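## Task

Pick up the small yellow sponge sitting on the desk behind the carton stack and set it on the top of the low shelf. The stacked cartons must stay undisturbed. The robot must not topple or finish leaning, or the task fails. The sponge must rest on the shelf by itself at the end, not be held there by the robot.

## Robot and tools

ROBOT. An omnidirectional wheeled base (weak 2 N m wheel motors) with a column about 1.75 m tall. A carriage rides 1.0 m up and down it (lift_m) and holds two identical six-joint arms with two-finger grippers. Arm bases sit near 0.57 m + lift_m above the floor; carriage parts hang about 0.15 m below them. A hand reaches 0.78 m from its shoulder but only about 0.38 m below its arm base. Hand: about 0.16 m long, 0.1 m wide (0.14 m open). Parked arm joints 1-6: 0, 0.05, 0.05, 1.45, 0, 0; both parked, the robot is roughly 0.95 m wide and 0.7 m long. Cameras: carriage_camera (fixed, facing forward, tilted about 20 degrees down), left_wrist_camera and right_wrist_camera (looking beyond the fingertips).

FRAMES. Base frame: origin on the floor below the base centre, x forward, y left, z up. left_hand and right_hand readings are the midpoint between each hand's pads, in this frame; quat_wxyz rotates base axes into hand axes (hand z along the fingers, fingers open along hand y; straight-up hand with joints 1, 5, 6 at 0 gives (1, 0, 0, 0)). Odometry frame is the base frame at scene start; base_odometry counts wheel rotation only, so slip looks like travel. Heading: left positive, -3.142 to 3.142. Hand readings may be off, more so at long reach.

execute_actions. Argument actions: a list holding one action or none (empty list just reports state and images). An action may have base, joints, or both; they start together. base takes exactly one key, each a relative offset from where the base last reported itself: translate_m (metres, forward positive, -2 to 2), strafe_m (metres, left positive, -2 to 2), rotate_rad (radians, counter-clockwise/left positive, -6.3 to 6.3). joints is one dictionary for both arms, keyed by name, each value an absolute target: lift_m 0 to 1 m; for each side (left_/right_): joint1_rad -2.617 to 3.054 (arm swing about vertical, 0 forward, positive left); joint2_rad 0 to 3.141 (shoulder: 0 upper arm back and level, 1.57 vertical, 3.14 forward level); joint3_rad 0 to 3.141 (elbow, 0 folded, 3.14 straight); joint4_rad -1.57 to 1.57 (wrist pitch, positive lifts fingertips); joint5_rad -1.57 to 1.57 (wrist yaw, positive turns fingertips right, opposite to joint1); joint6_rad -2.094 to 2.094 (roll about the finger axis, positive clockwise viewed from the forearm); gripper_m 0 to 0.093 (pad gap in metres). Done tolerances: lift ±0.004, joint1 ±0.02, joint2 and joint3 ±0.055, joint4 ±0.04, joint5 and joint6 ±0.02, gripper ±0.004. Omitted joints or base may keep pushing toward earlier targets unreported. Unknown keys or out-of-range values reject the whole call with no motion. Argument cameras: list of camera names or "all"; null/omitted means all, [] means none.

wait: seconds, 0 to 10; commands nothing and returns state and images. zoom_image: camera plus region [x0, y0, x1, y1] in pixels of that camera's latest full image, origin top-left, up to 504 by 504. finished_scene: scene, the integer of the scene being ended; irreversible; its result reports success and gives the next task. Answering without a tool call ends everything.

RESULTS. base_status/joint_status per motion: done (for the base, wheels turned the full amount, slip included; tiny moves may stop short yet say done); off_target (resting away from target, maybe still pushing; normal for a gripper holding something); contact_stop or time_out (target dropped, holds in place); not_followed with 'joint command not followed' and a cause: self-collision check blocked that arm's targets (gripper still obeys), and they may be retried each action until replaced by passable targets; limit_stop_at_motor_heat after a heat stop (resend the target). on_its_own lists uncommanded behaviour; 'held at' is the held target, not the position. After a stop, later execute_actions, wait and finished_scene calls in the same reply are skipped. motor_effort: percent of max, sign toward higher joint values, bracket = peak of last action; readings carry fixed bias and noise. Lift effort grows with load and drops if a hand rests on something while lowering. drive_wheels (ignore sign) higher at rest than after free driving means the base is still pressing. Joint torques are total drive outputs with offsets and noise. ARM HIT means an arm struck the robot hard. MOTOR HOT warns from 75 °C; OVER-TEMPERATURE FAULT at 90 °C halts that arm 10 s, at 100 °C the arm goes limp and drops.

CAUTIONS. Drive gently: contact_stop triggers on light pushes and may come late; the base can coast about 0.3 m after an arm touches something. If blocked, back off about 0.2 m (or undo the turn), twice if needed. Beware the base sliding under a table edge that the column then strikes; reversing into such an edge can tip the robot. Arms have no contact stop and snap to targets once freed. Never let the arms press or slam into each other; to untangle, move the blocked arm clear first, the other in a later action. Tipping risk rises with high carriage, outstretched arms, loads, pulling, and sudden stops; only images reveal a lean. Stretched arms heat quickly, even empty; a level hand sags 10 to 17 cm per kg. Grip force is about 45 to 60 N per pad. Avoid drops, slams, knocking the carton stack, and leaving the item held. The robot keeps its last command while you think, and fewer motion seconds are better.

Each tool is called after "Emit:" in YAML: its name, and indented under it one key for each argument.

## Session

Emit:
execute_actions:
  actions:
    - {"base":{"rotate_rad":2.0}}
  cameras: ["carriage_camera"]

Scene clock: 3.47 s.
Joint torques (N m, as the arm reports them, + toward a larger angle): left_arm=[ 0.06  4.95  7.38 -0.36 -0.03 -0.05] | right_arm=[-0.2   4.56  5.15 -0.1  -0.02 -0.05]
base_odometry: x=+0.000 y=+0.000 heading=+1.998 (m, m, rad; odometry frame)
base_status: done
joint_positions: lift_m=+0.303 left_joint1_rad=+0.005 left_joint2_rad=+0.049 left_joint3_rad=+0.069 left_joint4_rad=+1.445 left_joint5_rad=+0.043 left_joint6_rad=-0.027 left_gripper_m=+0.095 right_joint1_rad=+0.013 right_joint2_rad=+0.071 right_joint3_rad=+0.080 right_joint4_rad=+1.479 right_joint5_rad=-0.022 right_joint6_rad=-0.009 right_gripper_m=+0.095
joint_status: not commanded
motor_effort: lift_m=+31(31) drive_wheels=+21(49) (%)
left_hand: x=+0.2965 y=+0.3429 z=+1.3102 quat_wxyz=(+0.998, +0.021, +0.053, -0.012) (m; base frame)
right_hand: x=+0.2919 y=-0.3462 z=+1.3138 quat_wxyz=(+0.999, -0.011, +0.041, +0.002) (m; base frame)
pictures: carriage_camera
Images, in order (width x height): carriage_camera 672x504.

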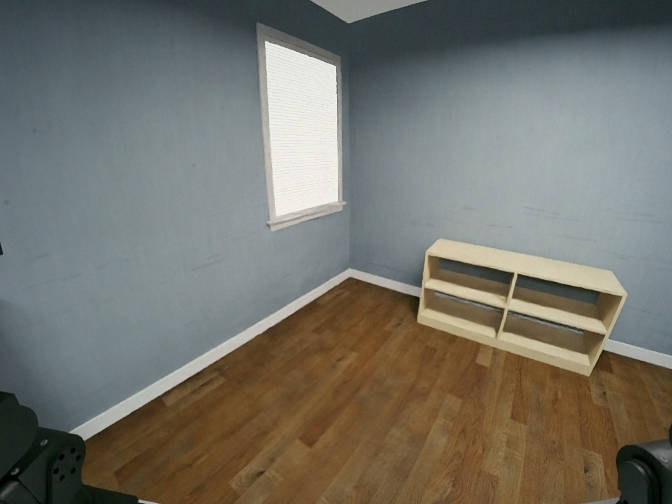

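Emit:
execute_actions:
  actions:
    - {"base":{"rotate_rad":-2.0},"joints":{"lift_m":0.9}}
  cameras: ["carriage_camera"]

Scene clock: 8.07 s.
Joint torques (N m, as the arm reports them, + toward a larger angle): left_arm=[ 0.03  4.99  7.42 -0.38 -0.03 -0.05] | right_arm=[-0.22  4.43  4.98 -0.18 -0.02 -0.04]
base_odometry: x=+0.000 y=+0.000 heading=+0.000 (m, m, rad; odometry frame)
base_status: done
joint_positions: lift_m=+0.900 left_joint1_rad=+0.005 left_joint2_rad=+0.049 left_joint3_rad=+0.069 left_joint4_rad=+1.445 left_joint5_rad=+0.043 left_joint6_rad=-0.027 left_gripper_m=+0.095 right_joint1_rad=+0.013 right_joint2_rad=+0.071 right_joint3_rad=+0.080 right_joint4_rad=+1.478 right_joint5_rad=-0.022 right_joint6_rad=-0.009 right_gripper_m=+0.095
joint_status: all done
motor_effort: lift_m=+31(37) drive_wheels=+24(65) (%)
left_hand: x=+0.2966 y=+0.3429 z=+1.9075 quat_wxyz=(+0.998, +0.021, +0.053, -0.012) (m; base frame)
right_hand: x=+0.2921 y=-0.3462 z=+1.9112 quat_wxyz=(+0.999, -0.011, +0.042, +0.002) (m; base frame)
pictures: carriage_camera
Images, in order (width x height): carriage_camera 672x504.

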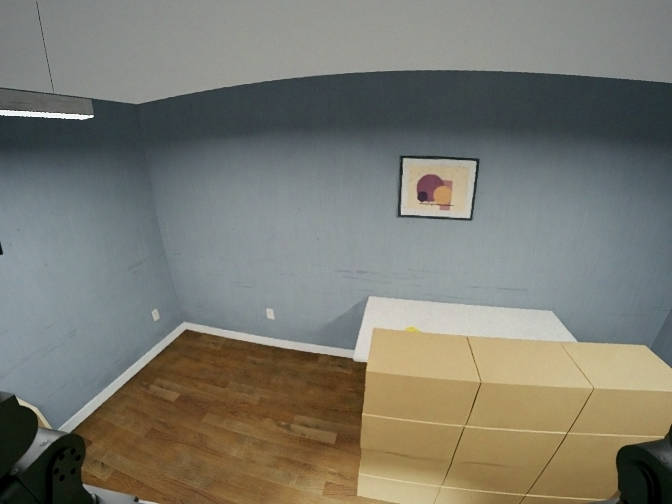

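Emit:
execute_actions:
  actions:
    - {"base":{"rotate_rad":-0.1},"joints":{"lift_m":0.6}}
  cameras: []

Emit:
execute_actions:
  actions:
    - {"base":{"strafe_m":0.6}}
  cameras: ["carriage_camera"]

Scene clock: 11.43 s.
Joint torques (N m, as the arm reports them, + toward a larger angle): left_arm=[ 0.    4.99  7.35 -0.37 -0.01 -0.05] | right_arm=[-0.22  4.48  5.1  -0.13 -0.01 -0.05]
base_odometry: x=+0.000 y=+0.000 heading=-0.098 (m, m, rad; odometry frame)
base_status: done
joint_positions: lift_m=+0.600 left_joint1_rad=+0.005 left_joint2_rad=+0.049 left_joint3_rad=+0.069 left_joint4_rad=+1.445 left_joint5_rad=+0.043 left_joint6_rad=-0.027 left_gripper_m=+0.095 right_joint1_rad=+0.013 right_joint2_rad=+0.071 right_joint3_rad=+0.080 right_joint4_rad=+1.477 right_joint5_rad=-0.022 right_joint6_rad=-0.009 right_gripper_m=+0.095
joint_status: all done
motor_effort: lift_m=+31(35) drive_wheels=+23(53) (%)
left_hand: x=+0.2966 y=+0.3429 z=+1.6074 quat_wxyz=(+0.998, +0.021, +0.053, -0.012) (m; base frame)
right_hand: x=+0.2923 y=-0.3462 z=+1.6111 quat_wxyz=(+0.999, -0.011, +0.042, +0.002) (m; base frame)
pictures: none
No camera images: the call's "cameras" was empty. Leave "cameras" out to get every camera's image.

Scene clock: 14.93 s.
Joint torques (N m, as the arm reports them, + toward a larger angle): left_arm=[ 0.04  5.01  7.41 -0.38 -0.02 -0.05] | right_arm=[-0.21  4.52  5.08 -0.13 -0.02 -0.04]
base_odometry: x=+0.060 y=+0.597 heading=-0.099 (m, m, rad; odometry frame)
base_status: done
joint_positions: lift_m=+0.600 left_joint1_rad=+0.005 left_joint2_rad=+0.049 left_joint3_rad=+0.069 left_joint4_rad=+1.445 left_joint5_rad=+0.043 left_joint6_rad=-0.027 left_gripper_m=+0.095 right_joint1_rad=+0.013 right_joint2_rad=+0.071 right_joint3_rad=+0.080 right_joint4_rad=+1.477 right_joint5_rad=-0.022 right_joint6_rad=-0.009 right_gripper_m=+0.095
joint_status: not commanded
motor_effort: lift_m=+31(31) drive_wheels=-12(51) (%)
left_hand: x=+0.2965 y=+0.3429 z=+1.6075 quat_wxyz=(+0.998, +0.021, +0.053, -0.012) (m; base frame)
right_hand: x=+0.2923 y=-0.3462 z=+1.6111 quat_wxyz=(+0.999, -0.011, +0.042, +0.002) (m; base frame)
pictures: carriage_camera
Images, in order (width x height): carriage_camera 672x504.

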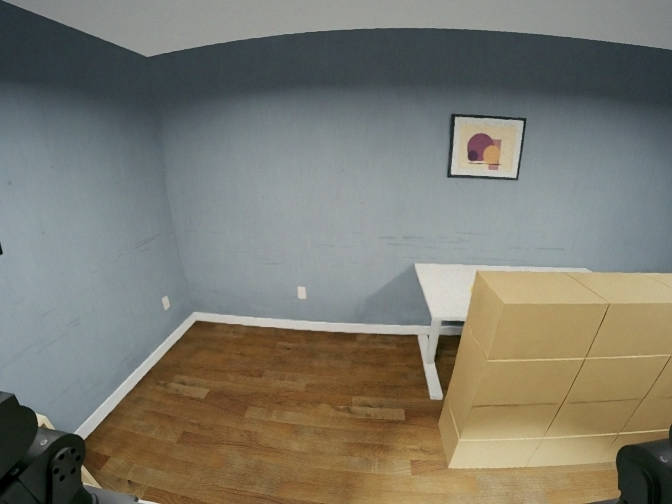

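Emit:
execute_actions:
  actions:
    - {"base":{"strafe_m":0.3}}
  cameras: []

Emit:
execute_actions:
  actions:
    - {"base":{"translate_m":1.0},"joints":{"lift_m":0.45,"right_joint1_rad":-1.4,"right_joint2_rad":2.7,"right_joint3_rad":2.3,"right_joint4_rad":-1.17}}
  cameras: ["carriage_camera","right_wrist_camera"]

Scene clock: 18.87 s.
Joint torques (N m, as the arm reports them, + toward a larger angle): left_arm=[ 0.03  5.02  7.34 -0.34 -0.02 -0.04] | right_arm=[-0.19  4.56  5.07 -0.14 -0.01 -0.04]
base_odometry: x=+0.091 y=+0.896 heading=-0.101 (m, m, rad; odometry frame)
base_status: done
joint_positions: lift_m=+0.600 left_joint1_rad=+0.005 left_joint2_rad=+0.049 left_joint3_rad=+0.069 left_joint4_rad=+1.444 left_joint5_rad=+0.043 left_joint6_rad=-0.027 left_gripper_m=+0.095 right_joint1_rad=+0.013 right_joint2_rad=+0.071 right_joint3_rad=+0.080 right_joint4_rad=+1.478 right_joint5_rad=-0.022 right_joint6_rad=-0.009 right_gripper_m=+0.095
joint_status: not commanded
motor_effort: lift_m=+31(31) drive_wheels=-15(50) (%)
left_hand: x=+0.2968 y=+0.3429 z=+1.6074 quat_wxyz=(+0.998, +0.021, +0.054, -0.012) (m; base frame)
right_hand: x=+0.2920 y=-0.3462 z=+1.6111 quat_wxyz=(+0.999, -0.011, +0.042, +0.002) (m; base frame)
pictures: none
No camera images: the call's "cameras" was empty. Leave "cameras" out to get every camera's image.

Scene clock: 23.27 s.
Joint torques (N m, as the arm reports them, + toward a larger angle): left_arm=[ 0.    4.91  7.37 -0.34 -0.02 -0.06] | right_arm=[ 14.59 -17.14   5.86  -0.15  -1.47  -2.54]
base_odometry: x=+1.085 y=+0.796 heading=-0.101 (m, m, rad; odometry frame)
base_status: done
joint_positions: lift_m=+0.450 left_joint1_rad=+0.005 left_joint2_rad=+0.049 left_joint3_rad=+0.069 left_joint4_rad=+1.443 left_joint5_rad=+0.043 left_joint6_rad=-0.027 left_gripper_m=+0.095 right_joint1_rad=-2.042 right_joint2_rad=+2.691 right_joint3_rad=+2.298 right_joint4_rad=-1.093 right_joint5_rad=+0.149 right_joint6_rad=+0.210 right_gripper_m=+0.095
joint_status: right_joint1_rad off_target (ended at -2.042, target -1.400); right_joint4_rad off_target (ended at -1.093, target -1.170); the others done
motor_effort: lift_m=+30(32) drive_wheels=+17(44) (%)
left_hand: x=+0.2969 y=+0.3429 z=+1.4575 quat_wxyz=(+0.998, +0.021, +0.054, -0.013) (m; base frame)
right_hand: x=+0.0080 y=-0.8087 z=+0.9688 quat_wxyz=(-0.033, +0.901, +0.426, -0.079) (m; base frame)
pictures: carriage_camera, right_wrist_camera
Images, in order (width x height): carriage_camera 672x504, right_wrist_camera 672x504.

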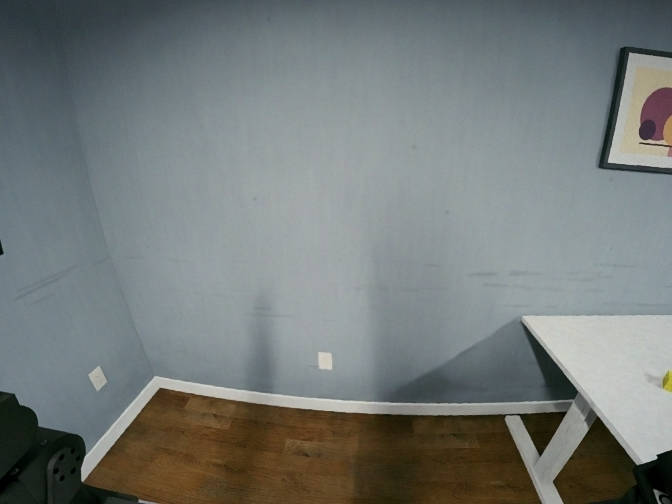

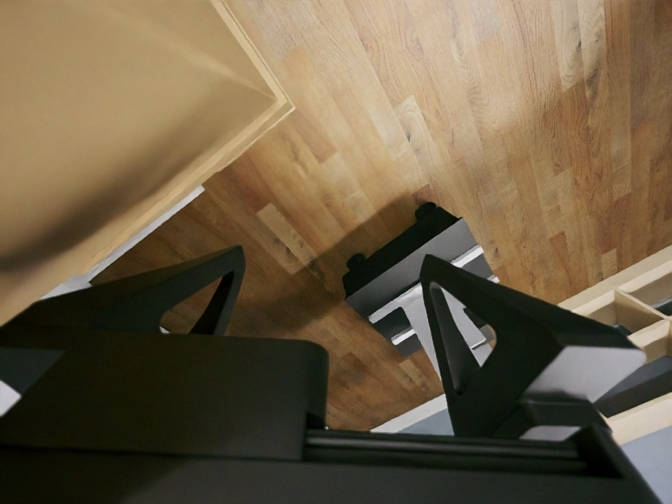

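Emit:
execute_actions:
  actions:
    - {"joints":{"right_joint1_rad":-2.0,"right_joint2_rad":1.6,"right_joint3_rad":0.8,"right_joint4_rad":-0.5}}
  cameras: []

Emit:
execute_actions:
  actions:
    - {"base":{"translate_m":0.45},"joints":{"right_joint1_rad":-1.4}}
  cameras: []

Emit:
execute_actions:
  actions:
    - {"joints":{"right_joint2_rad":2.7,"right_joint3_rad":2.3,"right_joint4_rad":-1.17,"right_joint5_rad":0,"right_joint6_rad":0}}
  cameras: ["right_wrist_camera"]

Scene clock: 26.73 s.
Joint torques (N m, as the arm reports them, + toward a larger angle): left_arm=[ 0.    4.99  7.36 -0.34 -0.03 -0.04] | right_arm=[-0.27 -9.28  4.5   0.97 -0.04 -0.16]
base_odometry: x=+1.086 y=+0.796 heading=-0.100 (m, m, rad; odometry frame)
base_status: not commanded
joint_positions: lift_m=+0.450 left_joint1_rad=+0.005 left_joint2_rad=+0.049 left_joint3_rad=+0.069 left_joint4_rad=+1.443 left_joint5_rad=+0.043 left_joint6_rad=-0.027 left_gripper_m=+0.095 right_joint1_rad=-2.001 right_joint2_rad=+1.618 right_joint3_rad=+0.812 right_joint4_rad=-0.501 right_joint5_rad=-0.016 right_joint6_rad=+0.001 right_gripper_m=+0.095
joint_status: all done
motor_effort: lift_m=+31(30) drive_wheels=+13(42) (%)
left_hand: x=+0.2970 y=+0.3429 z=+1.4575 quat_wxyz=(+0.998, +0.021, +0.054, -0.013) (m; base frame)
right_hand: x=+0.1440 y=-0.6326 z=+1.0264 quat_wxyz=(+0.078, +0.834, +0.536, -0.106) (m; base frame)
pictures: none
No camera images: the call's "cameras" was empty. Leave "cameras" out to get every camera's image.

Scene clock: 29.83 s.
Joint torques (N m, as the arm reports them, + toward a larger angle): left_arm=[ 0.02  5.05  7.37 -0.34 -0.01 -0.05] | right_arm=[ 0.1  -9.38  4.51  0.95 -0.04 -0.16]
base_odometry: x=+1.534 y=+0.752 heading=-0.099 (m, m, rad; odometry frame)
base_status: done
joint_positions: lift_m=+0.450 left_joint1_rad=+0.005 left_joint2_rad=+0.049 left_joint3_rad=+0.069 left_joint4_rad=+1.443 left_joint5_rad=+0.043 left_joint6_rad=-0.027 left_gripper_m=+0.095 right_joint1_rad=-1.405 right_joint2_rad=+1.618 right_joint3_rad=+0.812 right_joint4_rad=-0.502 right_joint5_rad=-0.019 right_joint6_rad=-0.001 right_gripper_m=+0.095
joint_status: all done
motor_effort: lift_m=+30(31) drive_wheels=-13(44) (%)
left_hand: x=+0.2969 y=+0.3429 z=+1.4575 quat_wxyz=(+0.998, +0.021, +0.054, -0.013) (m; base frame)
right_hand: x=+0.3247 y=-0.6546 z=+1.0263 quat_wxyz=(+0.106, +0.639, +0.758, -0.078) (m; base frame)
pictures: none
No camera images: the call's "cameras" was empty. Leave "cameras" out to get every camera's image.

Scene clock: 31.53 s.
Joint torques (N m, as the arm reports them, + toward a larger angle): left_arm=[ 0.01  4.89  7.32 -0.34 -0.04 -0.04] | right_arm=[  0.19 -17.07   6.44   0.31   0.02  -0.06]
base_odometry: x=+1.534 y=+0.752 heading=-0.099 (m, m, rad; odometry frame)
base_status: not commanded
joint_positions: lift_m=+0.450 left_joint1_rad=+0.005 left_joint2_rad=+0.049 left_joint3_rad=+0.069 left_joint4_rad=+1.443 left_joint5_rad=+0.043 left_joint6_rad=-0.027 left_gripper_m=+0.095 right_joint1_rad=-1.405 right_joint2_rad=+2.694 right_joint3_rad=+2.289 right_joint4_rad=-1.155 right_joint5_rad=-0.004 right_joint6_rad=+0.001 right_gripper_m=+0.095
joint_status: all done
motor_effort: lift_m=+31(30) drive_wheels=-12(10) (%)
left_hand: x=+0.2969 y=+0.3429 z=+1.4575 quat_wxyz=(+0.998, +0.021, +0.054, -0.013) (m; base frame)
right_hand: x=+0.3551 y=-0.8523 z=+0.9621 quat_wxyz=(+0.005, +0.647, +0.763, -0.002) (m; base frame)
pictures: right_wrist_camera
Images, in order (width x height): right_wrist_camera 672x504.

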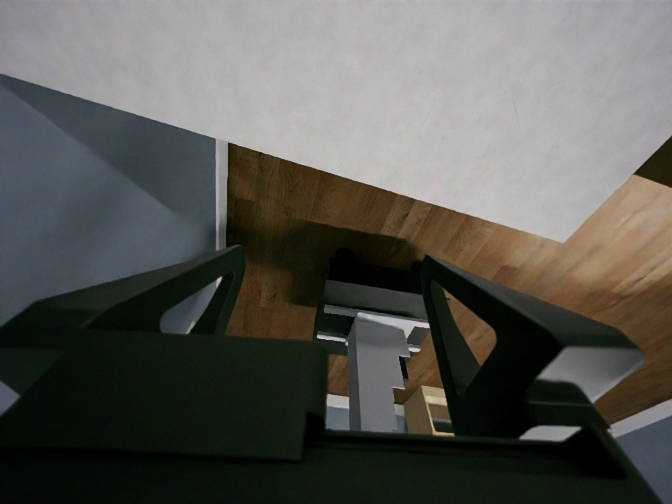

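Too far from desk; strafe right.

Emit:
execute_actions:
  actions:
    - {"base":{"strafe_m":-0.4}}
  cameras: ["right_wrist_camera"]

Scene clock: 35.27 s.
Joint torques (N m, as the arm reports them, + toward a larger angle): left_arm=[ 0.04  5.07  7.37 -0.36 -0.03 -0.04] | right_arm=[  0.02 -17.28   6.36   0.34   0.03  -0.07]
base_odometry: x=+1.495 y=+0.354 heading=-0.098 (m, m, rad; odometry frame)
base_status: done
joint_positions: lift_m=+0.450 left_joint1_rad=+0.005 left_joint2_rad=+0.049 left_joint3_rad=+0.069 left_joint4_rad=+1.443 left_joint5_rad=+0.043 left_joint6_rad=-0.027 left_gripper_m=+0.095 right_joint1_rad=-1.404 right_joint2_rad=+2.694 right_joint3_rad=+2.289 right_joint4_rad=-1.161 right_joint5_rad=-0.004 right_joint6_rad=+0.001 right_gripper_m=+0.095
joint_status: not commanded
motor_effort: lift_m=+30(30) drive_wheels=-7(41) (%)
left_hand: x=+0.2969 y=+0.3429 z=+1.4575 quat_wxyz=(+0.998, +0.021, +0.054, -0.012) (m; base frame)
right_hand: x=+0.3556 y=-0.8509 z=+0.9621 quat_wxyz=(+0.003, +0.646, +0.763, +0.000) (m; base frame)
pictures: right_wrist_camera
Images, in order (width x height): right_wrist_camera 672x504.

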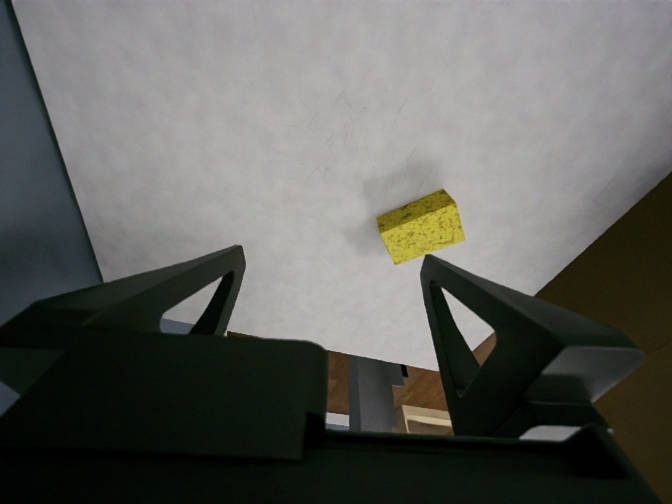

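Emit:
execute_actions:
  actions:
    - {"joints":{"lift_m":0.36,"right_joint1_rad":-1.5,"right_joint3_rad":2.38,"right_joint4_rad":-1.25,"right_joint6_rad":1.1}}
  cameras: ["right_wrist_camera"]

Scene clock: 38.23 s.
Joint torques (N m, as the arm reports them, + toward a larger angle): left_arm=[ 0.09  5.02  7.28 -0.34 -0.03 -0.04] | right_arm=[  0.17 -18.13   6.22   0.24   0.07   0.07]
base_odometry: x=+1.495 y=+0.354 heading=-0.098 (m, m, rad; odometry frame)
base_status: not commanded
joint_positions: lift_m=+0.360 left_joint1_rad=+0.005 left_joint2_rad=+0.049 left_joint3_rad=+0.069 left_joint4_rad=+1.443 left_joint5_rad=+0.043 left_joint6_rad=-0.027 left_gripper_m=+0.095 right_joint1_rad=-1.507 right_joint2_rad=+2.705 right_joint3_rad=+2.370 right_joint4_rad=-1.238 right_joint5_rad=+0.000 right_joint6_rad=+1.091 right_gripper_m=+0.095
joint_status: all done
motor_effort: lift_m=+31(35) drive_wheels=-6(9) (%)
left_hand: x=+0.2969 y=+0.3429 z=+1.3674 quat_wxyz=(+0.998, +0.021, +0.054, -0.012) (m; base frame)
right_hand: x=+0.3027 y=-0.8590 z=+0.8870 quat_wxyz=(-0.001, +0.963, +0.268, +0.000) (m; base frame)
pictures: right_wrist_camera
Images, in order (width x height): right_wrist_camera 672x504.

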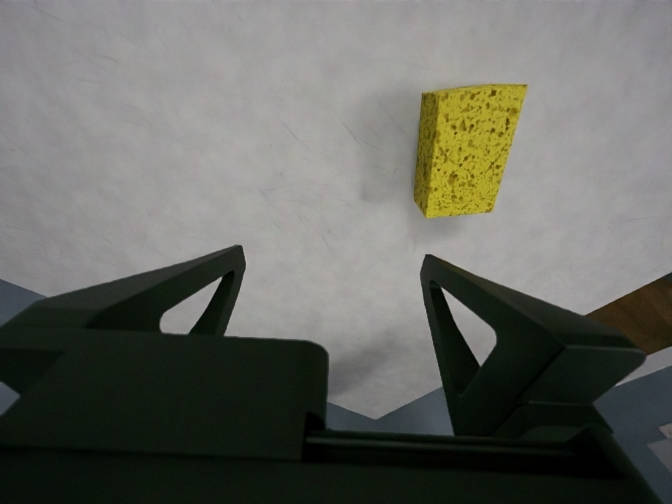

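Emit:
execute_actions:
  actions:
    - {"joints":{"right_joint1_rad":-1.68,"right_joint3_rad":2.3,"right_joint4_rad":-1.17}}
  cameras: ["right_wrist_camera"]

Scene clock: 41.33 s.
Joint torques (N m, as the arm reports them, + toward a larger angle): left_arm=[ 0.02  4.99  7.4  -0.33 -0.02 -0.05] | right_arm=[ -0.1  -17.96   4.57   0.46   0.03   0.05]
base_odometry: x=+1.495 y=+0.354 heading=-0.098 (m, m, rad; odometry frame)
base_status: not commanded
joint_positions: lift_m=+0.360 left_joint1_rad=+0.005 left_joint2_rad=+0.049 left_joint3_rad=+0.069 left_joint4_rad=+1.443 left_joint5_rad=+0.043 left_joint6_rad=-0.027 left_gripper_m=+0.095 right_joint1_rad=-1.681 right_joint2_rad=+2.704 right_joint3_rad=+2.316 right_joint4_rad=-1.177 right_joint5_rad=+0.004 right_joint6_rad=+1.092 right_gripper_m=+0.095
joint_status: all done
motor_effort: lift_m=+31(31) drive_wheels=-7(8) (%)
left_hand: x=+0.2969 y=+0.3429 z=+1.3674 quat_wxyz=(+0.998, +0.021, +0.054, -0.012) (m; base frame)
right_hand: x=+0.2135 y=-0.8569 z=+0.8741 quat_wxyz=(+0.002, +0.983, +0.183, -0.003) (m; base frame)
pictures: right_wrist_camera
Images, in order (width x height): right_wrist_camera 672x504.

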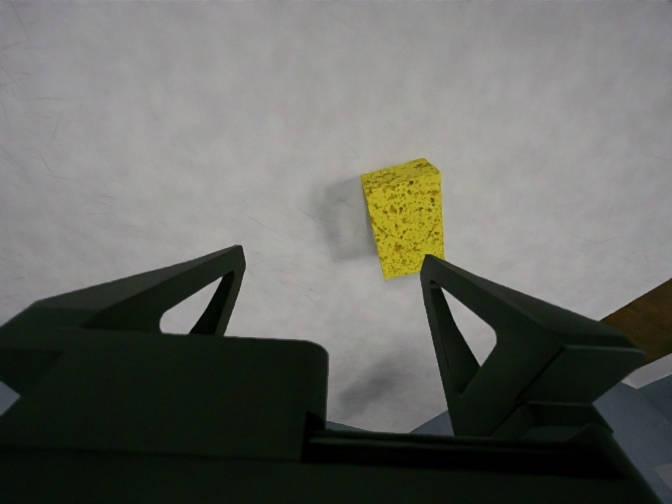

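Emit:
execute_actions:
  actions:
    - {"joints":{"lift_m":0.29,"right_joint1_rad":-1.73,"right_joint3_rad":2.2,"right_joint4_rad":-1.07}}
  cameras: ["right_wrist_camera"]

Scene clock: 43.47 s.
Joint torques (N m, as the arm reports them, + toward a larger angle): left_arm=[ 0.    5.02  7.42 -0.35 -0.03 -0.05] | right_arm=[ -0.01 -17.54   4.81   0.48   0.05   0.04]
base_odometry: x=+1.495 y=+0.354 heading=-0.098 (m, m, rad; odometry frame)
base_status: not commanded
joint_positions: lift_m=+0.290 left_joint1_rad=+0.005 left_joint2_rad=+0.049 left_joint3_rad=+0.069 left_joint4_rad=+1.443 left_joint5_rad=+0.043 left_joint6_rad=-0.027 left_gripper_m=+0.095 right_joint1_rad=-1.733 right_joint2_rad=+2.699 right_joint3_rad=+2.210 right_joint4_rad=-1.079 right_joint5_rad=+0.007 right_joint6_rad=+1.092 right_gripper_m=+0.095
joint_status: all done
motor_effort: lift_m=+31(31) drive_wheels=-6(6) (%)
left_hand: x=+0.2969 y=+0.3429 z=+1.2974 quat_wxyz=(+0.998, +0.021, +0.054, -0.012) (m; base frame)
right_hand: x=+0.1879 y=-0.8472 z=+0.7806 quat_wxyz=(+0.000, +0.987, +0.158, -0.004) (m; base frame)
pictures: right_wrist_camera
Images, in order (width x height): right_wrist_camera 672x504.

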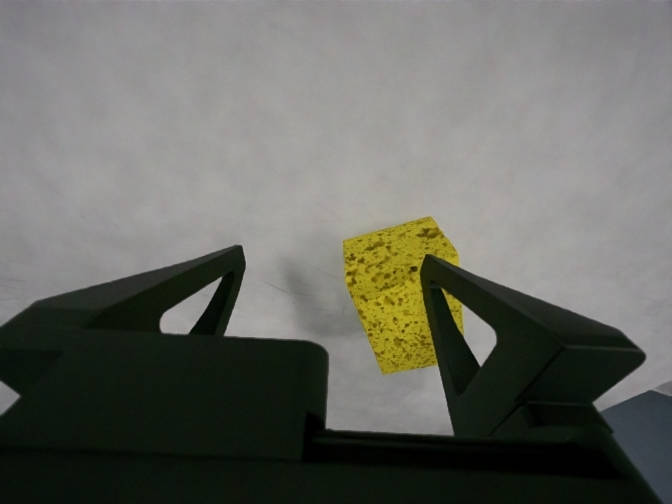

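Within the jaws roughly; close.

Emit:
execute_actions:
  actions:
    - {"joints":{"right_gripper_m":0.0}}
  cameras: ["right_wrist_camera"]

Scene clock: 44.97 s.
Joint torques (N m, as the arm reports them, + toward a larger angle): left_arm=[ 0.03  4.98  7.41 -0.34 -0.03 -0.05] | right_arm=[ -0.09 -17.42   4.76   0.47   0.     0.06]
base_odometry: x=+1.495 y=+0.354 heading=-0.098 (m, m, rad; odometry frame)
base_status: not commanded
joint_positions: lift_m=+0.290 left_joint1_rad=+0.005 left_joint2_rad=+0.049 left_joint3_rad=+0.069 left_joint4_rad=+1.443 left_joint5_rad=+0.043 left_joint6_rad=-0.027 left_gripper_m=+0.095 right_joint1_rad=-1.733 right_joint2_rad=+2.699 right_joint3_rad=+2.210 right_joint4_rad=-1.079 right_joint5_rad=+0.006 right_joint6_rad=+1.092 right_gripper_m=+0.001
joint_status: all done
motor_effort: lift_m=+31(31) drive_wheels=-8(5) (%)
left_hand: x=+0.2969 y=+0.3429 z=+1.2974 quat_wxyz=(+0.998, +0.021, +0.054, -0.012) (m; base frame)
right_hand: x=+0.1881 y=-0.8473 z=+0.7806 quat_wxyz=(+0.001, +0.987, +0.158, -0.004) (m; base frame)
pictures: right_wrist_camera
Images, in order (width x height): right_wrist_camera 672x504.

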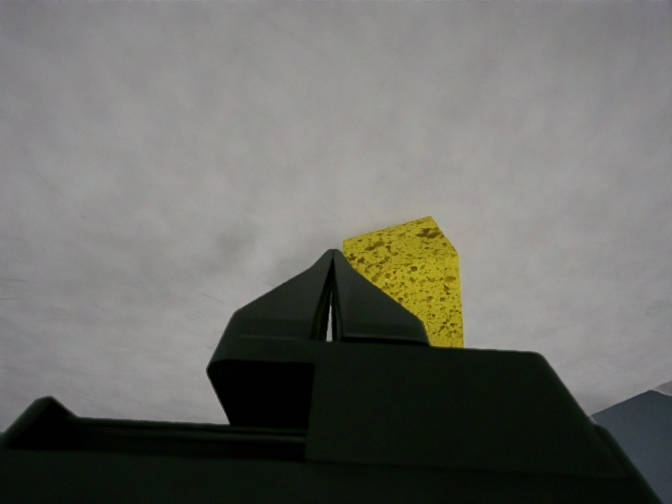

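Emit:
execute_actions:
  actions:
    - {"joints":{"right_gripper_m":0.093,"right_joint1_rad":-1.79,"right_joint3_rad":2.14,"right_joint4_rad":-1.01}}
  cameras: ["right_wrist_camera"]

Scene clock: 46.83 s.
Joint torques (N m, as the arm reports them, + toward a larger angle): left_arm=[ 0.09  5.05  7.39 -0.34 -0.03 -0.05] | right_arm=[  0.14 -17.19   4.32   0.5    0.05   0.05]
base_odometry: x=+1.495 y=+0.354 heading=-0.098 (m, m, rad; odometry frame)
base_status: not commanded
joint_positions: lift_m=+0.290 left_joint1_rad=+0.005 left_joint2_rad=+0.049 left_joint3_rad=+0.069 left_joint4_rad=+1.443 left_joint5_rad=+0.043 left_joint6_rad=-0.027 left_gripper_m=+0.095 right_joint1_rad=-1.795 right_joint2_rad=+2.699 right_joint3_rad=+2.155 right_joint4_rad=-1.021 right_joint5_rad=+0.003 right_joint6_rad=+1.092 right_gripper_m=+0.093
joint_status: all done
motor_effort: lift_m=+31(31) drive_wheels=-5(4) (%)
left_hand: x=+0.2969 y=+0.3429 z=+1.2974 quat_wxyz=(+0.998, +0.021, +0.054, -0.012) (m; base frame)
right_hand: x=+0.1588 y=-0.8381 z=+0.7670 quat_wxyz=(+0.002, +0.992, +0.127, -0.002) (m; base frame)
pictures: right_wrist_camera
Images, in order (width x height): right_wrist_camera 672x504.

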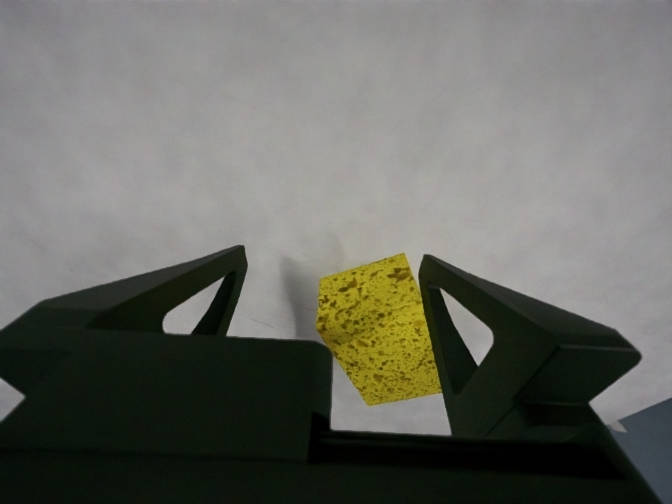

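Emit:
execute_actions:
  actions:
    - {"joints":{"lift_m":0.26}}
  cameras: []

Emit:
execute_actions:
  actions:
    - {"joints":{"right_gripper_m":0.0}}
  cameras: ["right_wrist_camera"]

Scene clock: 48.30 s.
Joint torques (N m, as the arm reports them, + toward a larger angle): left_arm=[ 0.    5.    7.3  -0.31  0.   -0.04] | right_arm=[ -0.03 -17.25   4.41   0.49   0.09   0.04]
base_odometry: x=+1.495 y=+0.354 heading=-0.098 (m, m, rad; odometry frame)
base_status: not commanded
joint_positions: lift_m=+0.260 left_joint1_rad=+0.005 left_joint2_rad=+0.049 left_joint3_rad=+0.069 left_joint4_rad=+1.443 left_joint5_rad=+0.043 left_joint6_rad=-0.027 left_gripper_m=+0.095 right_joint1_rad=-1.795 right_joint2_rad=+2.698 right_joint3_rad=+2.155 right_joint4_rad=-1.016 right_joint5_rad=+0.001 right_joint6_rad=+1.093 right_gripper_m=+0.093
joint_status: all done
motor_effort: lift_m=+30(31) drive_wheels=-5(7) (%)
left_hand: x=+0.2969 y=+0.3429 z=+1.2675 quat_wxyz=(+0.998, +0.021, +0.054, -0.012) (m; base frame)
right_hand: x=+0.1588 y=-0.8397 z=+0.7377 quat_wxyz=(+0.005, +0.992, +0.127, -0.003) (m; base frame)
pictures: none
No camera images: the call's "cameras" was empty. Leave "cameras" out to get every camera's image.

Scene clock: 49.03 s.
Joint torques (N m, as the arm reports them, + toward a larger angle): left_arm=[ 0.07  4.99  7.34 -0.36 -0.03 -0.05] | right_arm=[  0.18 -17.26   4.44   0.47   0.05   0.05]
base_odometry: x=+1.495 y=+0.354 heading=-0.098 (m, m, rad; odometry frame)
base_status: not commanded
joint_positions: lift_m=+0.260 left_joint1_rad=+0.005 left_joint2_rad=+0.049 left_joint3_rad=+0.069 left_joint4_rad=+1.443 left_joint5_rad=+0.043 left_joint6_rad=-0.027 left_gripper_m=+0.095 right_joint1_rad=-1.795 right_joint2_rad=+2.698 right_joint3_rad=+2.155 right_joint4_rad=-1.016 right_joint5_rad=+0.001 right_joint6_rad=+1.093 right_gripper_m=+0.001
joint_status: all done
motor_effort: lift_m=+30(30) drive_wheels=+5(3) (%)
left_hand: x=+0.2969 y=+0.3429 z=+1.2675 quat_wxyz=(+0.998, +0.021, +0.054, -0.012) (m; base frame)
right_hand: x=+0.1588 y=-0.8397 z=+0.7377 quat_wxyz=(+0.005, +0.992, +0.127, -0.003) (m; base frame)
pictures: right_wrist_camera
Images, in order (width x height): right_wrist_camera 672x504.

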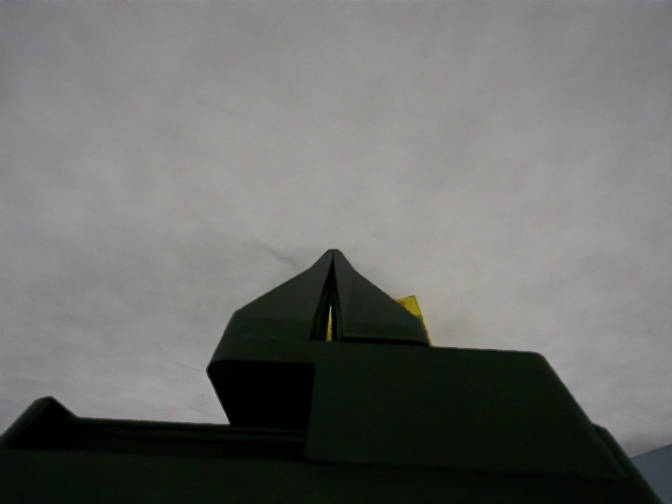

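Emit:
execute_actions:
  actions:
    - {"joints":{"right_gripper_m":0.093,"lift_m":0.34}}
  cameras: ["right_wrist_camera"]

Scene clock: 51.03 s.
Joint torques (N m, as the arm reports them, + toward a larger angle): left_arm=[ 0.03  4.99  7.38 -0.34 -0.01 -0.05] | right_arm=[  0.26 -17.59   4.46   0.46   0.05   0.04]
base_odometry: x=+1.495 y=+0.354 heading=-0.098 (m, m, rad; odometry frame)
base_status: not commanded
joint_positions: lift_m=+0.340 left_joint1_rad=+0.005 left_joint2_rad=+0.049 left_joint3_rad=+0.069 left_joint4_rad=+1.443 left_joint5_rad=+0.043 left_joint6_rad=-0.027 left_gripper_m=+0.095 right_joint1_rad=-1.795 right_joint2_rad=+2.700 right_joint3_rad=+2.155 right_joint4_rad=-1.015 right_joint5_rad=+0.000 right_joint6_rad=+1.093 right_gripper_m=+0.093
joint_status: all done
motor_effort: lift_m=+31(40) drive_wheels=+5(6) (%)
left_hand: x=+0.2969 y=+0.3429 z=+1.3475 quat_wxyz=(+0.998, +0.021, +0.054, -0.012) (m; base frame)
right_hand: x=+0.1591 y=-0.8395 z=+0.8165 quat_wxyz=(+0.005, +0.992, +0.127, -0.002) (m; base frame)
pictures: right_wrist_camera
Images, in order (width x height): right_wrist_camera 672x504.

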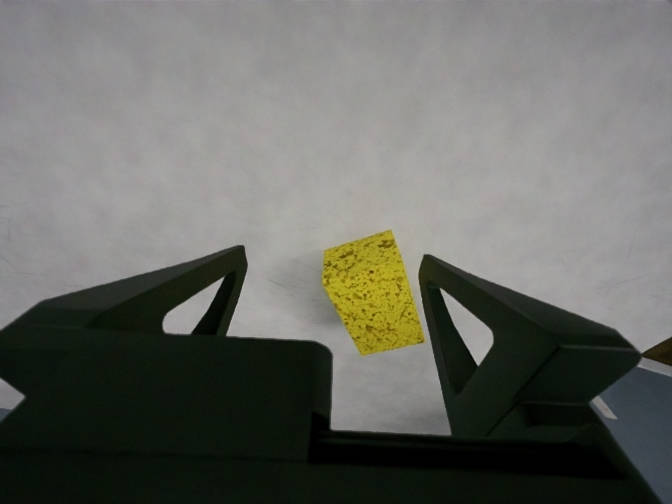

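Emit:
execute_actions:
  actions:
    - {"joints":{"right_joint3_rad":2.04,"right_joint4_rad":-0.9}}
  cameras: ["right_wrist_camera"]

Scene clock: 52.67 s.
Joint torques (N m, as the arm reports them, + toward a larger angle): left_arm=[ 0.01  5.02  7.38 -0.35 -0.01 -0.05] | right_arm=[  0.26 -17.12   4.5    0.54   0.04   0.05]
base_odometry: x=+1.495 y=+0.354 heading=-0.098 (m, m, rad; odometry frame)
base_status: not commanded
joint_positions: lift_m=+0.340 left_joint1_rad=+0.005 left_joint2_rad=+0.049 left_joint3_rad=+0.069 left_joint4_rad=+1.443 left_joint5_rad=+0.043 left_joint6_rad=-0.027 left_gripper_m=+0.095 right_joint1_rad=-1.795 right_joint2_rad=+2.700 right_joint3_rad=+2.052 right_joint4_rad=-0.915 right_joint5_rad=+0.000 right_joint6_rad=+1.093 right_gripper_m=+0.093
joint_status: all done
motor_effort: lift_m=+30(30) drive_wheels=-4(8) (%)
left_hand: x=+0.2969 y=+0.3429 z=+1.3475 quat_wxyz=(+0.998, +0.021, +0.054, -0.012) (m; base frame)
right_hand: x=+0.1612 y=-0.8302 z=+0.7923 quat_wxyz=(+0.004, +0.992, +0.127, -0.001) (m; base frame)
pictures: right_wrist_camera
Images, in order (width x height): right_wrist_camera 672x504.

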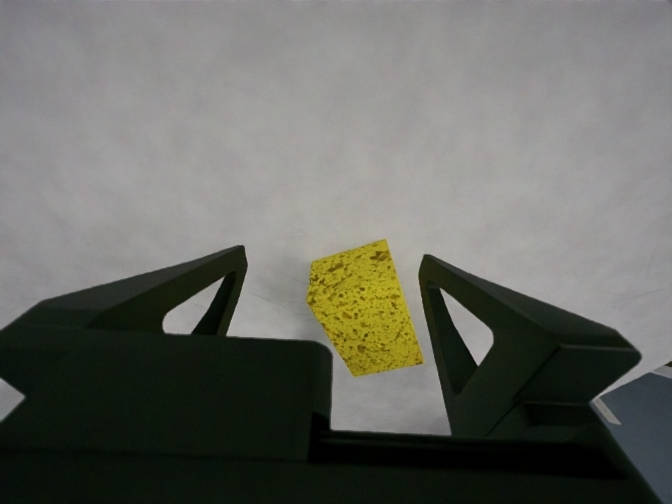

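Emit:
execute_actions:
  actions:
    - {"base":{"strafe_m":0.04},"joints":{"lift_m":0.29}}
  cameras: []

Emit:
execute_actions:
  actions:
    - {"joints":{"right_gripper_m":0.0}}
  cameras: ["right_wrist_camera"]

Scene clock: 55.40 s.
Joint torques (N m, as the arm reports them, + toward a larger angle): left_arm=[ 0.04  5.01  7.43 -0.36 -0.02 -0.04] | right_arm=[  0.02 -17.45   4.38   0.47   0.06   0.04]
base_odometry: x=+1.499 y=+0.394 heading=-0.098 (m, m, rad; odometry frame)
base_status: done
joint_positions: lift_m=+0.290 left_joint1_rad=+0.005 left_joint2_rad=+0.049 left_joint3_rad=+0.069 left_joint4_rad=+1.443 left_joint5_rad=+0.043 left_joint6_rad=-0.027 left_gripper_m=+0.095 right_joint1_rad=-1.793 right_joint2_rad=+2.704 right_joint3_rad=+2.052 right_joint4_rad=-0.907 right_joint5_rad=-0.001 right_joint6_rad=+1.093 right_gripper_m=+0.093
joint_status: all done
motor_effort: lift_m=+31(29) drive_wheels=+5(40) (%)
left_hand: x=+0.2969 y=+0.3429 z=+1.2974 quat_wxyz=(+0.998, +0.021, +0.054, -0.012) (m; base frame)
right_hand: x=+0.1618 y=-0.8311 z=+0.7402 quat_wxyz=(+0.005, +0.992, +0.127, -0.002) (m; base frame)
pictures: none
No camera images: the call's "cameras" was empty. Leave "cameras" out to get every camera's image.

Scene clock: 56.13 s.
Joint torques (N m, as the arm reports them, + toward a larger angle): left_arm=[ 0.02  5.05  7.32 -0.35 -0.03 -0.05] | right_arm=[  0.09 -17.6    4.45   0.46   0.07   0.03]
base_odometry: x=+1.499 y=+0.394 heading=-0.098 (m, m, rad; odometry frame)
base_status: not commanded
joint_positions: lift_m=+0.290 left_joint1_rad=+0.005 left_joint2_rad=+0.049 left_joint3_rad=+0.069 left_joint4_rad=+1.443 left_joint5_rad=+0.043 left_joint6_rad=-0.027 left_gripper_m=+0.095 right_joint1_rad=-1.793 right_joint2_rad=+2.704 right_joint3_rad=+2.052 right_joint4_rad=-0.907 right_joint5_rad=-0.001 right_joint6_rad=+1.093 right_gripper_m=+0.001
joint_status: all done
motor_effort: lift_m=+31(31) drive_wheels=+4(4) (%)
left_hand: x=+0.2969 y=+0.3429 z=+1.2974 quat_wxyz=(+0.998, +0.021, +0.054, -0.012) (m; base frame)
right_hand: x=+0.1618 y=-0.8311 z=+0.7402 quat_wxyz=(+0.005, +0.992, +0.127, -0.002) (m; base frame)
pictures: right_wrist_camera
Images, in order (width x height): right_wrist_camera 672x504.

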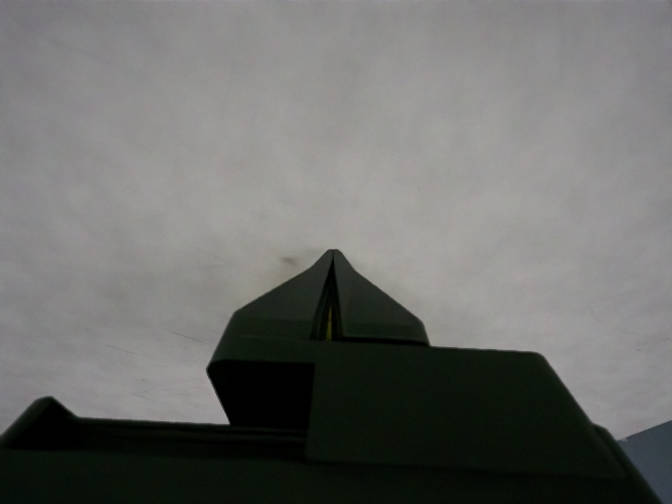

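Emit:
execute_actions:
  actions:
    - {"joints":{"right_gripper_m":0.093}}
  cameras: ["right_wrist_camera","carriage_camera"]

Scene clock: 57.80 s.
Joint torques (N m, as the arm reports them, + toward a larger angle): left_arm=[ 0.05  5.06  7.37 -0.34 -0.02 -0.04] | right_arm=[  0.   -17.65   4.45   0.46   0.05   0.04]
base_odometry: x=+1.499 y=+0.394 heading=-0.098 (m, m, rad; odometry frame)
base_status: not commanded
joint_positions: lift_m=+0.290 left_joint1_rad=+0.005 left_joint2_rad=+0.049 left_joint3_rad=+0.069 left_joint4_rad=+1.443 left_joint5_rad=+0.043 left_joint6_rad=-0.027 left_gripper_m=+0.095 right_joint1_rad=-1.793 right_joint2_rad=+2.704 right_joint3_rad=+2.052 right_joint4_rad=-0.907 right_joint5_rad=-0.001 right_joint6_rad=+1.093 right_gripper_m=+0.093
joint_status: all done
motor_effort: lift_m=+31(31) drive_wheels=+3(6) (%)
left_hand: x=+0.2969 y=+0.3429 z=+1.2974 quat_wxyz=(+0.998, +0.021, +0.054, -0.012) (m; base frame)
right_hand: x=+0.1618 y=-0.8311 z=+0.7402 quat_wxyz=(+0.005, +0.992, +0.127, -0.002) (m; base frame)
pictures: carriage_camera, right_wrist_camera
Images, in order (width x height): carriage_camera 672x504, right_wrist_camera 672x504.

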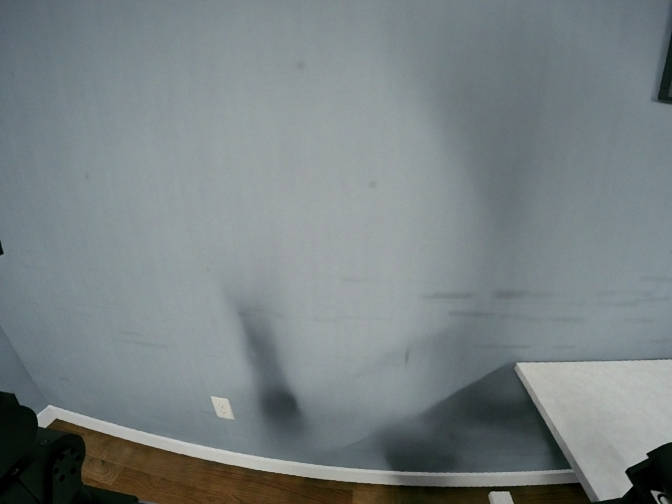

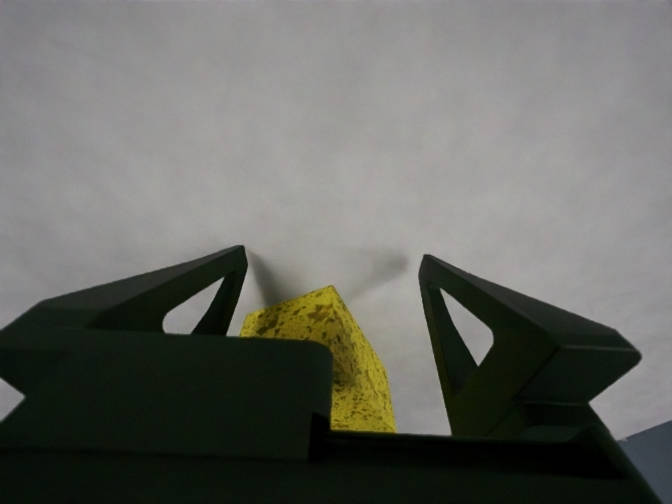

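Emit:
execute_actions:
  actions:
    - {"base":{"translate_m":0.04},"joints":{"lift_m":0.33}}
  cameras: ["right_wrist_camera"]

Scene clock: 60.30 s.
Joint torques (N m, as the arm reports them, + toward a larger angle): left_arm=[ 0.03  4.99  7.34 -0.36 -0.03 -0.03] | right_arm=[ -0.12 -16.67   4.39   0.45   0.09   0.03]
base_odometry: x=+1.538 y=+0.390 heading=-0.099 (m, m, rad; odometry frame)
base_status: done
joint_positions: lift_m=+0.330 left_joint1_rad=+0.005 left_joint2_rad=+0.049 left_joint3_rad=+0.069 left_joint4_rad=+1.444 left_joint5_rad=+0.043 left_joint6_rad=-0.027 left_gripper_m=+0.095 right_joint1_rad=-1.792 right_joint2_rad=+2.696 right_joint3_rad=+2.052 right_joint4_rad=-0.905 right_joint5_rad=+0.001 right_joint6_rad=+1.093 right_gripper_m=+0.093
joint_status: all done
motor_effort: lift_m=+30(37) drive_wheels=-10(36) (%)
left_hand: x=+0.2968 y=+0.3429 z=+1.3375 quat_wxyz=(+0.998, +0.021, +0.054, -0.012) (m; base frame)
right_hand: x=+0.1616 y=-0.8336 z=+0.7844 quat_wxyz=(+0.010, +0.992, +0.128, -0.004) (m; base frame)
pictures: right_wrist_camera
Images, in order (width x height): right_wrist_camera 672x504.

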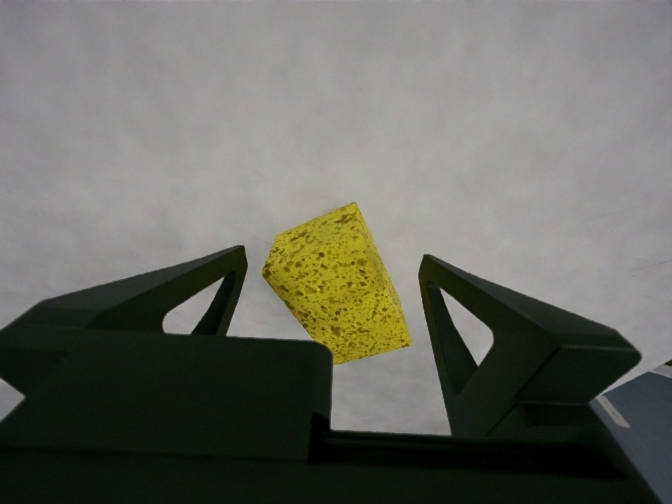

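Emit:
execute_actions:
  actions:
    - {"joints":{"right_joint6_rad":0.7,"lift_m":0.27}}
  cameras: []

Emit:
execute_actions:
  actions:
    - {"joints":{"right_gripper_m":0.0}}
  cameras: ["right_wrist_camera"]

Scene clock: 62.50 s.
Joint torques (N m, as the arm reports them, + toward a larger angle): left_arm=[ 0.02  5.02  7.4  -0.35 -0.02 -0.03] | right_arm=[ -0.1  -15.02   4.61   0.56   0.04  -0.22]
base_odometry: x=+1.538 y=+0.390 heading=-0.099 (m, m, rad; odometry frame)
base_status: not commanded
joint_positions: lift_m=+0.270 left_joint1_rad=+0.005 left_joint2_rad=+0.049 left_joint3_rad=+0.069 left_joint4_rad=+1.444 left_joint5_rad=+0.043 left_joint6_rad=-0.027 left_gripper_m=+0.095 right_joint1_rad=-1.791 right_joint2_rad=+2.674 right_joint3_rad=+2.052 right_joint4_rad=-0.906 right_joint5_rad=+0.000 right_joint6_rad=+0.714 right_gripper_m=+0.093
joint_status: all done
motor_effort: lift_m=+30(31) drive_wheels=-8(13) (%)
left_hand: x=+0.2968 y=+0.3429 z=+1.2776 quat_wxyz=(+0.998, +0.021, +0.054, -0.012) (m; base frame)
right_hand: x=+0.1613 y=-0.8383 z=+0.7346 quat_wxyz=(+0.018, +0.950, +0.313, -0.011) (m; base frame)
pictures: none
No camera images: the call's "cameras" was empty. Leave "cameras" out to get every camera's image.

Scene clock: 63.23 s.
Joint torques (N m, as the arm reports them, + toward a larger angle): left_arm=[ 0.    5.02  7.36 -0.35 -0.03 -0.05] | right_arm=[ -0.15 -15.04   4.61   0.55   0.04  -0.17]
base_odometry: x=+1.538 y=+0.390 heading=-0.099 (m, m, rad; odometry frame)
base_status: not commanded
joint_positions: lift_m=+0.270 left_joint1_rad=+0.005 left_joint2_rad=+0.049 left_joint3_rad=+0.069 left_joint4_rad=+1.444 left_joint5_rad=+0.043 left_joint6_rad=-0.027 left_gripper_m=+0.095 right_joint1_rad=-1.791 right_joint2_rad=+2.674 right_joint3_rad=+2.052 right_joint4_rad=-0.906 right_joint5_rad=-0.001 right_joint6_rad=+0.710 right_gripper_m=+0.059
joint_status: right_gripper_m off_target (ended at +0.059, target +0.000)
motor_effort: lift_m=+30(30) drive_wheels=-11(5) (%)
left_hand: x=+0.2968 y=+0.3429 z=+1.2776 quat_wxyz=(+0.998, +0.021, +0.054, -0.012) (m; base frame)
right_hand: x=+0.1614 y=-0.8383 z=+0.7346 quat_wxyz=(+0.018, +0.949, +0.315, -0.011) (m; base frame)
pictures: right_wrist_camera
Images, in order (width x height): right_wrist_camera 672x504.

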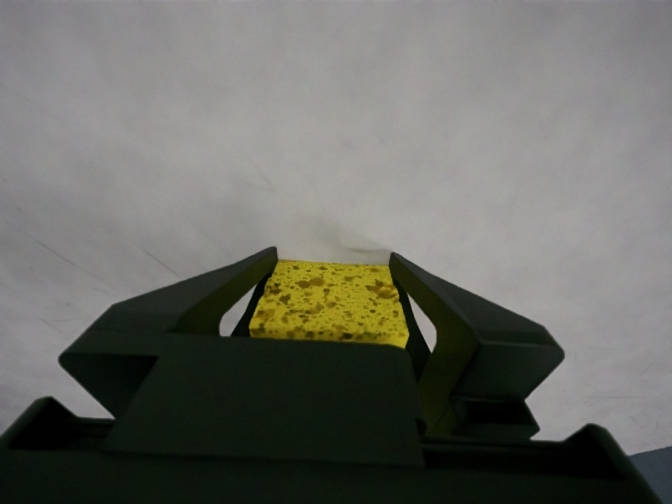

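Grasped. Lift, swing forward, back out, and turn to the shelf.

Emit:
execute_actions:
  actions:
    - {"joints":{"lift_m":0.45,"right_joint1_rad":0.0,"right_joint2_rad":2.2,"right_joint3_rad":1.9,"right_joint4_rad":-1.27}}
  cameras: []

Emit:
execute_actions:
  actions:
    - {"base":{"translate_m":-1.0}}
  cameras: []

Emit:
execute_actions:
  actions:
    - {"base":{"rotate_rad":1.55}}
  cameras: ["carriage_camera"]

Scene clock: 66.47 s.
Joint torques (N m, as the arm reports them, + toward a larger angle): left_arm=[ 0.02  4.99  7.29 -0.37 -0.02 -0.03] | right_arm=[14.58 -9.78  5.52  1.83  0.11 -0.1 ]
base_odometry: x=+1.538 y=+0.390 heading=-0.099 (m, m, rad; odometry frame)
base_status: not commanded
joint_positions: lift_m=+0.450 left_joint1_rad=+0.005 left_joint2_rad=+0.049 left_joint3_rad=+0.069 left_joint4_rad=+1.444 left_joint5_rad=+0.042 left_joint6_rad=-0.027 left_gripper_m=+0.095 right_joint1_rad=-0.593 right_joint2_rad=+2.158 right_joint3_rad=+1.898 right_joint4_rad=-1.447 right_joint5_rad=-0.008 right_joint6_rad=+0.704 right_gripper_m=+0.059
joint_status: right_joint1_rad off_target (ended at -0.593, target +0.000); right_joint4_rad off_target (ended at -1.447, target -1.270); the others done
motor_effort: lift_m=+30(39) drive_wheels=+39(49) (%)
left_hand: x=+0.2968 y=+0.3430 z=+1.4575 quat_wxyz=(+0.998, +0.020, +0.054, -0.012) (m; base frame)
right_hand: x=+0.5906 y=-0.5641 z=+1.1065 quat_wxyz=(-0.068, +0.603, +0.795, +0.000) (m; base frame)
pictures: none
No camera images: the call's "cameras" was empty. Leave "cameras" out to get every camera's image.

Scene clock: 68.40 s.
Joint torques (N m, as the arm reports them, + toward a larger angle): left_arm=[ 0.13  5.04  7.05 -0.37 -0.01 -0.04] | right_arm=[  0.25 -13.89   5.73   0.51   0.06  -0.1 ]
base_odometry: x=+1.371 y=+0.406 heading=-0.099 (m, m, rad; odometry frame)
base_status: translate_m contact_stop (by the wheels' count: -0.167 of -1.000)
joint_positions: lift_m=+0.450 left_joint1_rad=+0.005 left_joint2_rad=+0.049 left_joint3_rad=+0.071 left_joint4_rad=+1.447 left_joint5_rad=+0.043 left_joint6_rad=-0.027 left_gripper_m=+0.095 right_joint1_rad=-0.005 right_joint2_rad=+2.196 right_joint3_rad=+1.898 right_joint4_rad=-1.279 right_joint5_rad=-0.003 right_joint6_rad=+0.704 right_gripper_m=+0.059
joint_status: not commanded
on_its_own: right_joint1_rad moved +0.587 to your old target +0.000; right_joint4_rad moved +0.168 to your old target -1.270
motor_effort: lift_m=+30(31) drive_wheels=+2(57) (%)
left_hand: x=+0.2954 y=+0.3429 z=+1.4581 quat_wxyz=(+0.998, +0.021, +0.051, -0.012) (m; base frame)
right_hand: x=+0.6952 y=-0.3518 z=+1.0888 quat_wxyz=(-0.004, +0.347, +0.938, +0.000) (m; base frame)
pictures: none
No camera images: the call's "cameras" was empty. Leave "cameras" out to get every camera's image.

not run: a stop came earlier in this reply.

Arm hit the wall; now free. Continue.

Emit:
execute_actions:
  actions:
    - {"base":{"translate_m":-0.85}}
  cameras: []

Emit:
execute_actions:
  actions:
    - {"base":{"rotate_rad":1.55}}
  cameras: ["carriage_camera"]

Scene clock: 75.57 s.
Joint torques (N m, as the arm reports them, + toward a larger angle): left_arm=[ 0.06  5.18  7.14 -0.41 -0.03 -0.03] | right_arm=[  0.09 -13.97   5.58   0.48   0.07  -0.09]
base_odometry: x=+0.525 y=+0.490 heading=-0.099 (m, m, rad; odometry frame)
base_status: done
joint_positions: lift_m=+0.450 left_joint1_rad=+0.005 left_joint2_rad=+0.049 left_joint3_rad=+0.071 left_joint4_rad=+1.447 left_joint5_rad=+0.043 left_joint6_rad=-0.027 left_gripper_m=+0.095 right_joint1_rad=-0.005 right_joint2_rad=+2.196 right_joint3_rad=+1.898 right_joint4_rad=-1.278 right_joint5_rad=-0.003 right_joint6_rad=+0.704 right_gripper_m=+0.059
joint_status: not commanded
motor_effort: lift_m=+30(30) drive_wheels=-4(42) (%)
left_hand: x=+0.2954 y=+0.3429 z=+1.4581 quat_wxyz=(+0.998, +0.021, +0.051, -0.012) (m; base frame)
right_hand: x=+0.6956 y=-0.3518 z=+1.0888 quat_wxyz=(-0.003, +0.347, +0.938, +0.001) (m; base frame)
pictures: none
No camera images: the call's "cameras" was empty. Leave "cameras" out to get every camera's image.

Scene clock: 78.67 s.
Joint torques (N m, as the arm reports them, + toward a larger angle): left_arm=[-0.01  5.04  7.18 -0.42 -0.02 -0.05] | right_arm=[ -0.12 -13.66   5.66   0.38   0.04  -0.1 ]
base_odometry: x=+0.526 y=+0.490 heading=+1.449 (m, m, rad; odometry frame)
base_status: done
joint_positions: lift_m=+0.450 left_joint1_rad=+0.005 left_joint2_rad=+0.049 left_joint3_rad=+0.071 left_joint4_rad=+1.447 left_joint5_rad=+0.043 left_joint6_rad=-0.027 left_gripper_m=+0.095 right_joint1_rad=-0.003 right_joint2_rad=+2.196 right_joint3_rad=+1.898 right_joint4_rad=-1.268 right_joint5_rad=-0.001 right_joint6_rad=+0.704 right_gripper_m=+0.059
joint_status: not commanded
motor_effort: lift_m=+30(30) drive_wheels=+23(57) (%)
left_hand: x=+0.2954 y=+0.3429 z=+1.4581 quat_wxyz=(+0.998, +0.021, +0.051, -0.012) (m; base frame)
right_hand: x=+0.6980 y=-0.3513 z=+1.0888 quat_wxyz=(+0.002, +0.346, +0.938, +0.001) (m; base frame)
pictures: carriage_camera
Images, in order (width x height): carriage_camera 672x504.

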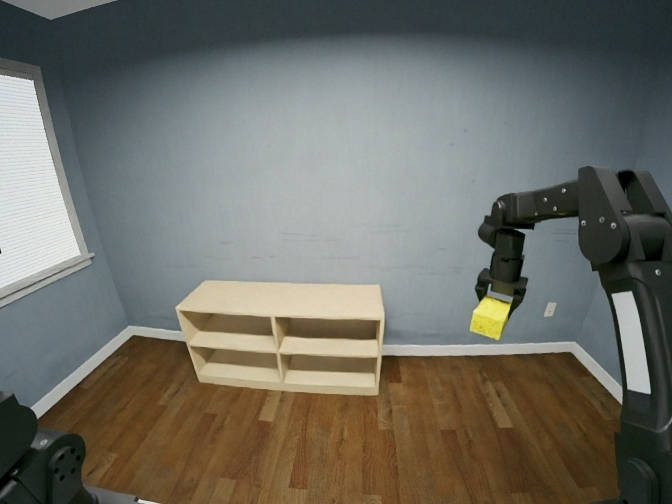

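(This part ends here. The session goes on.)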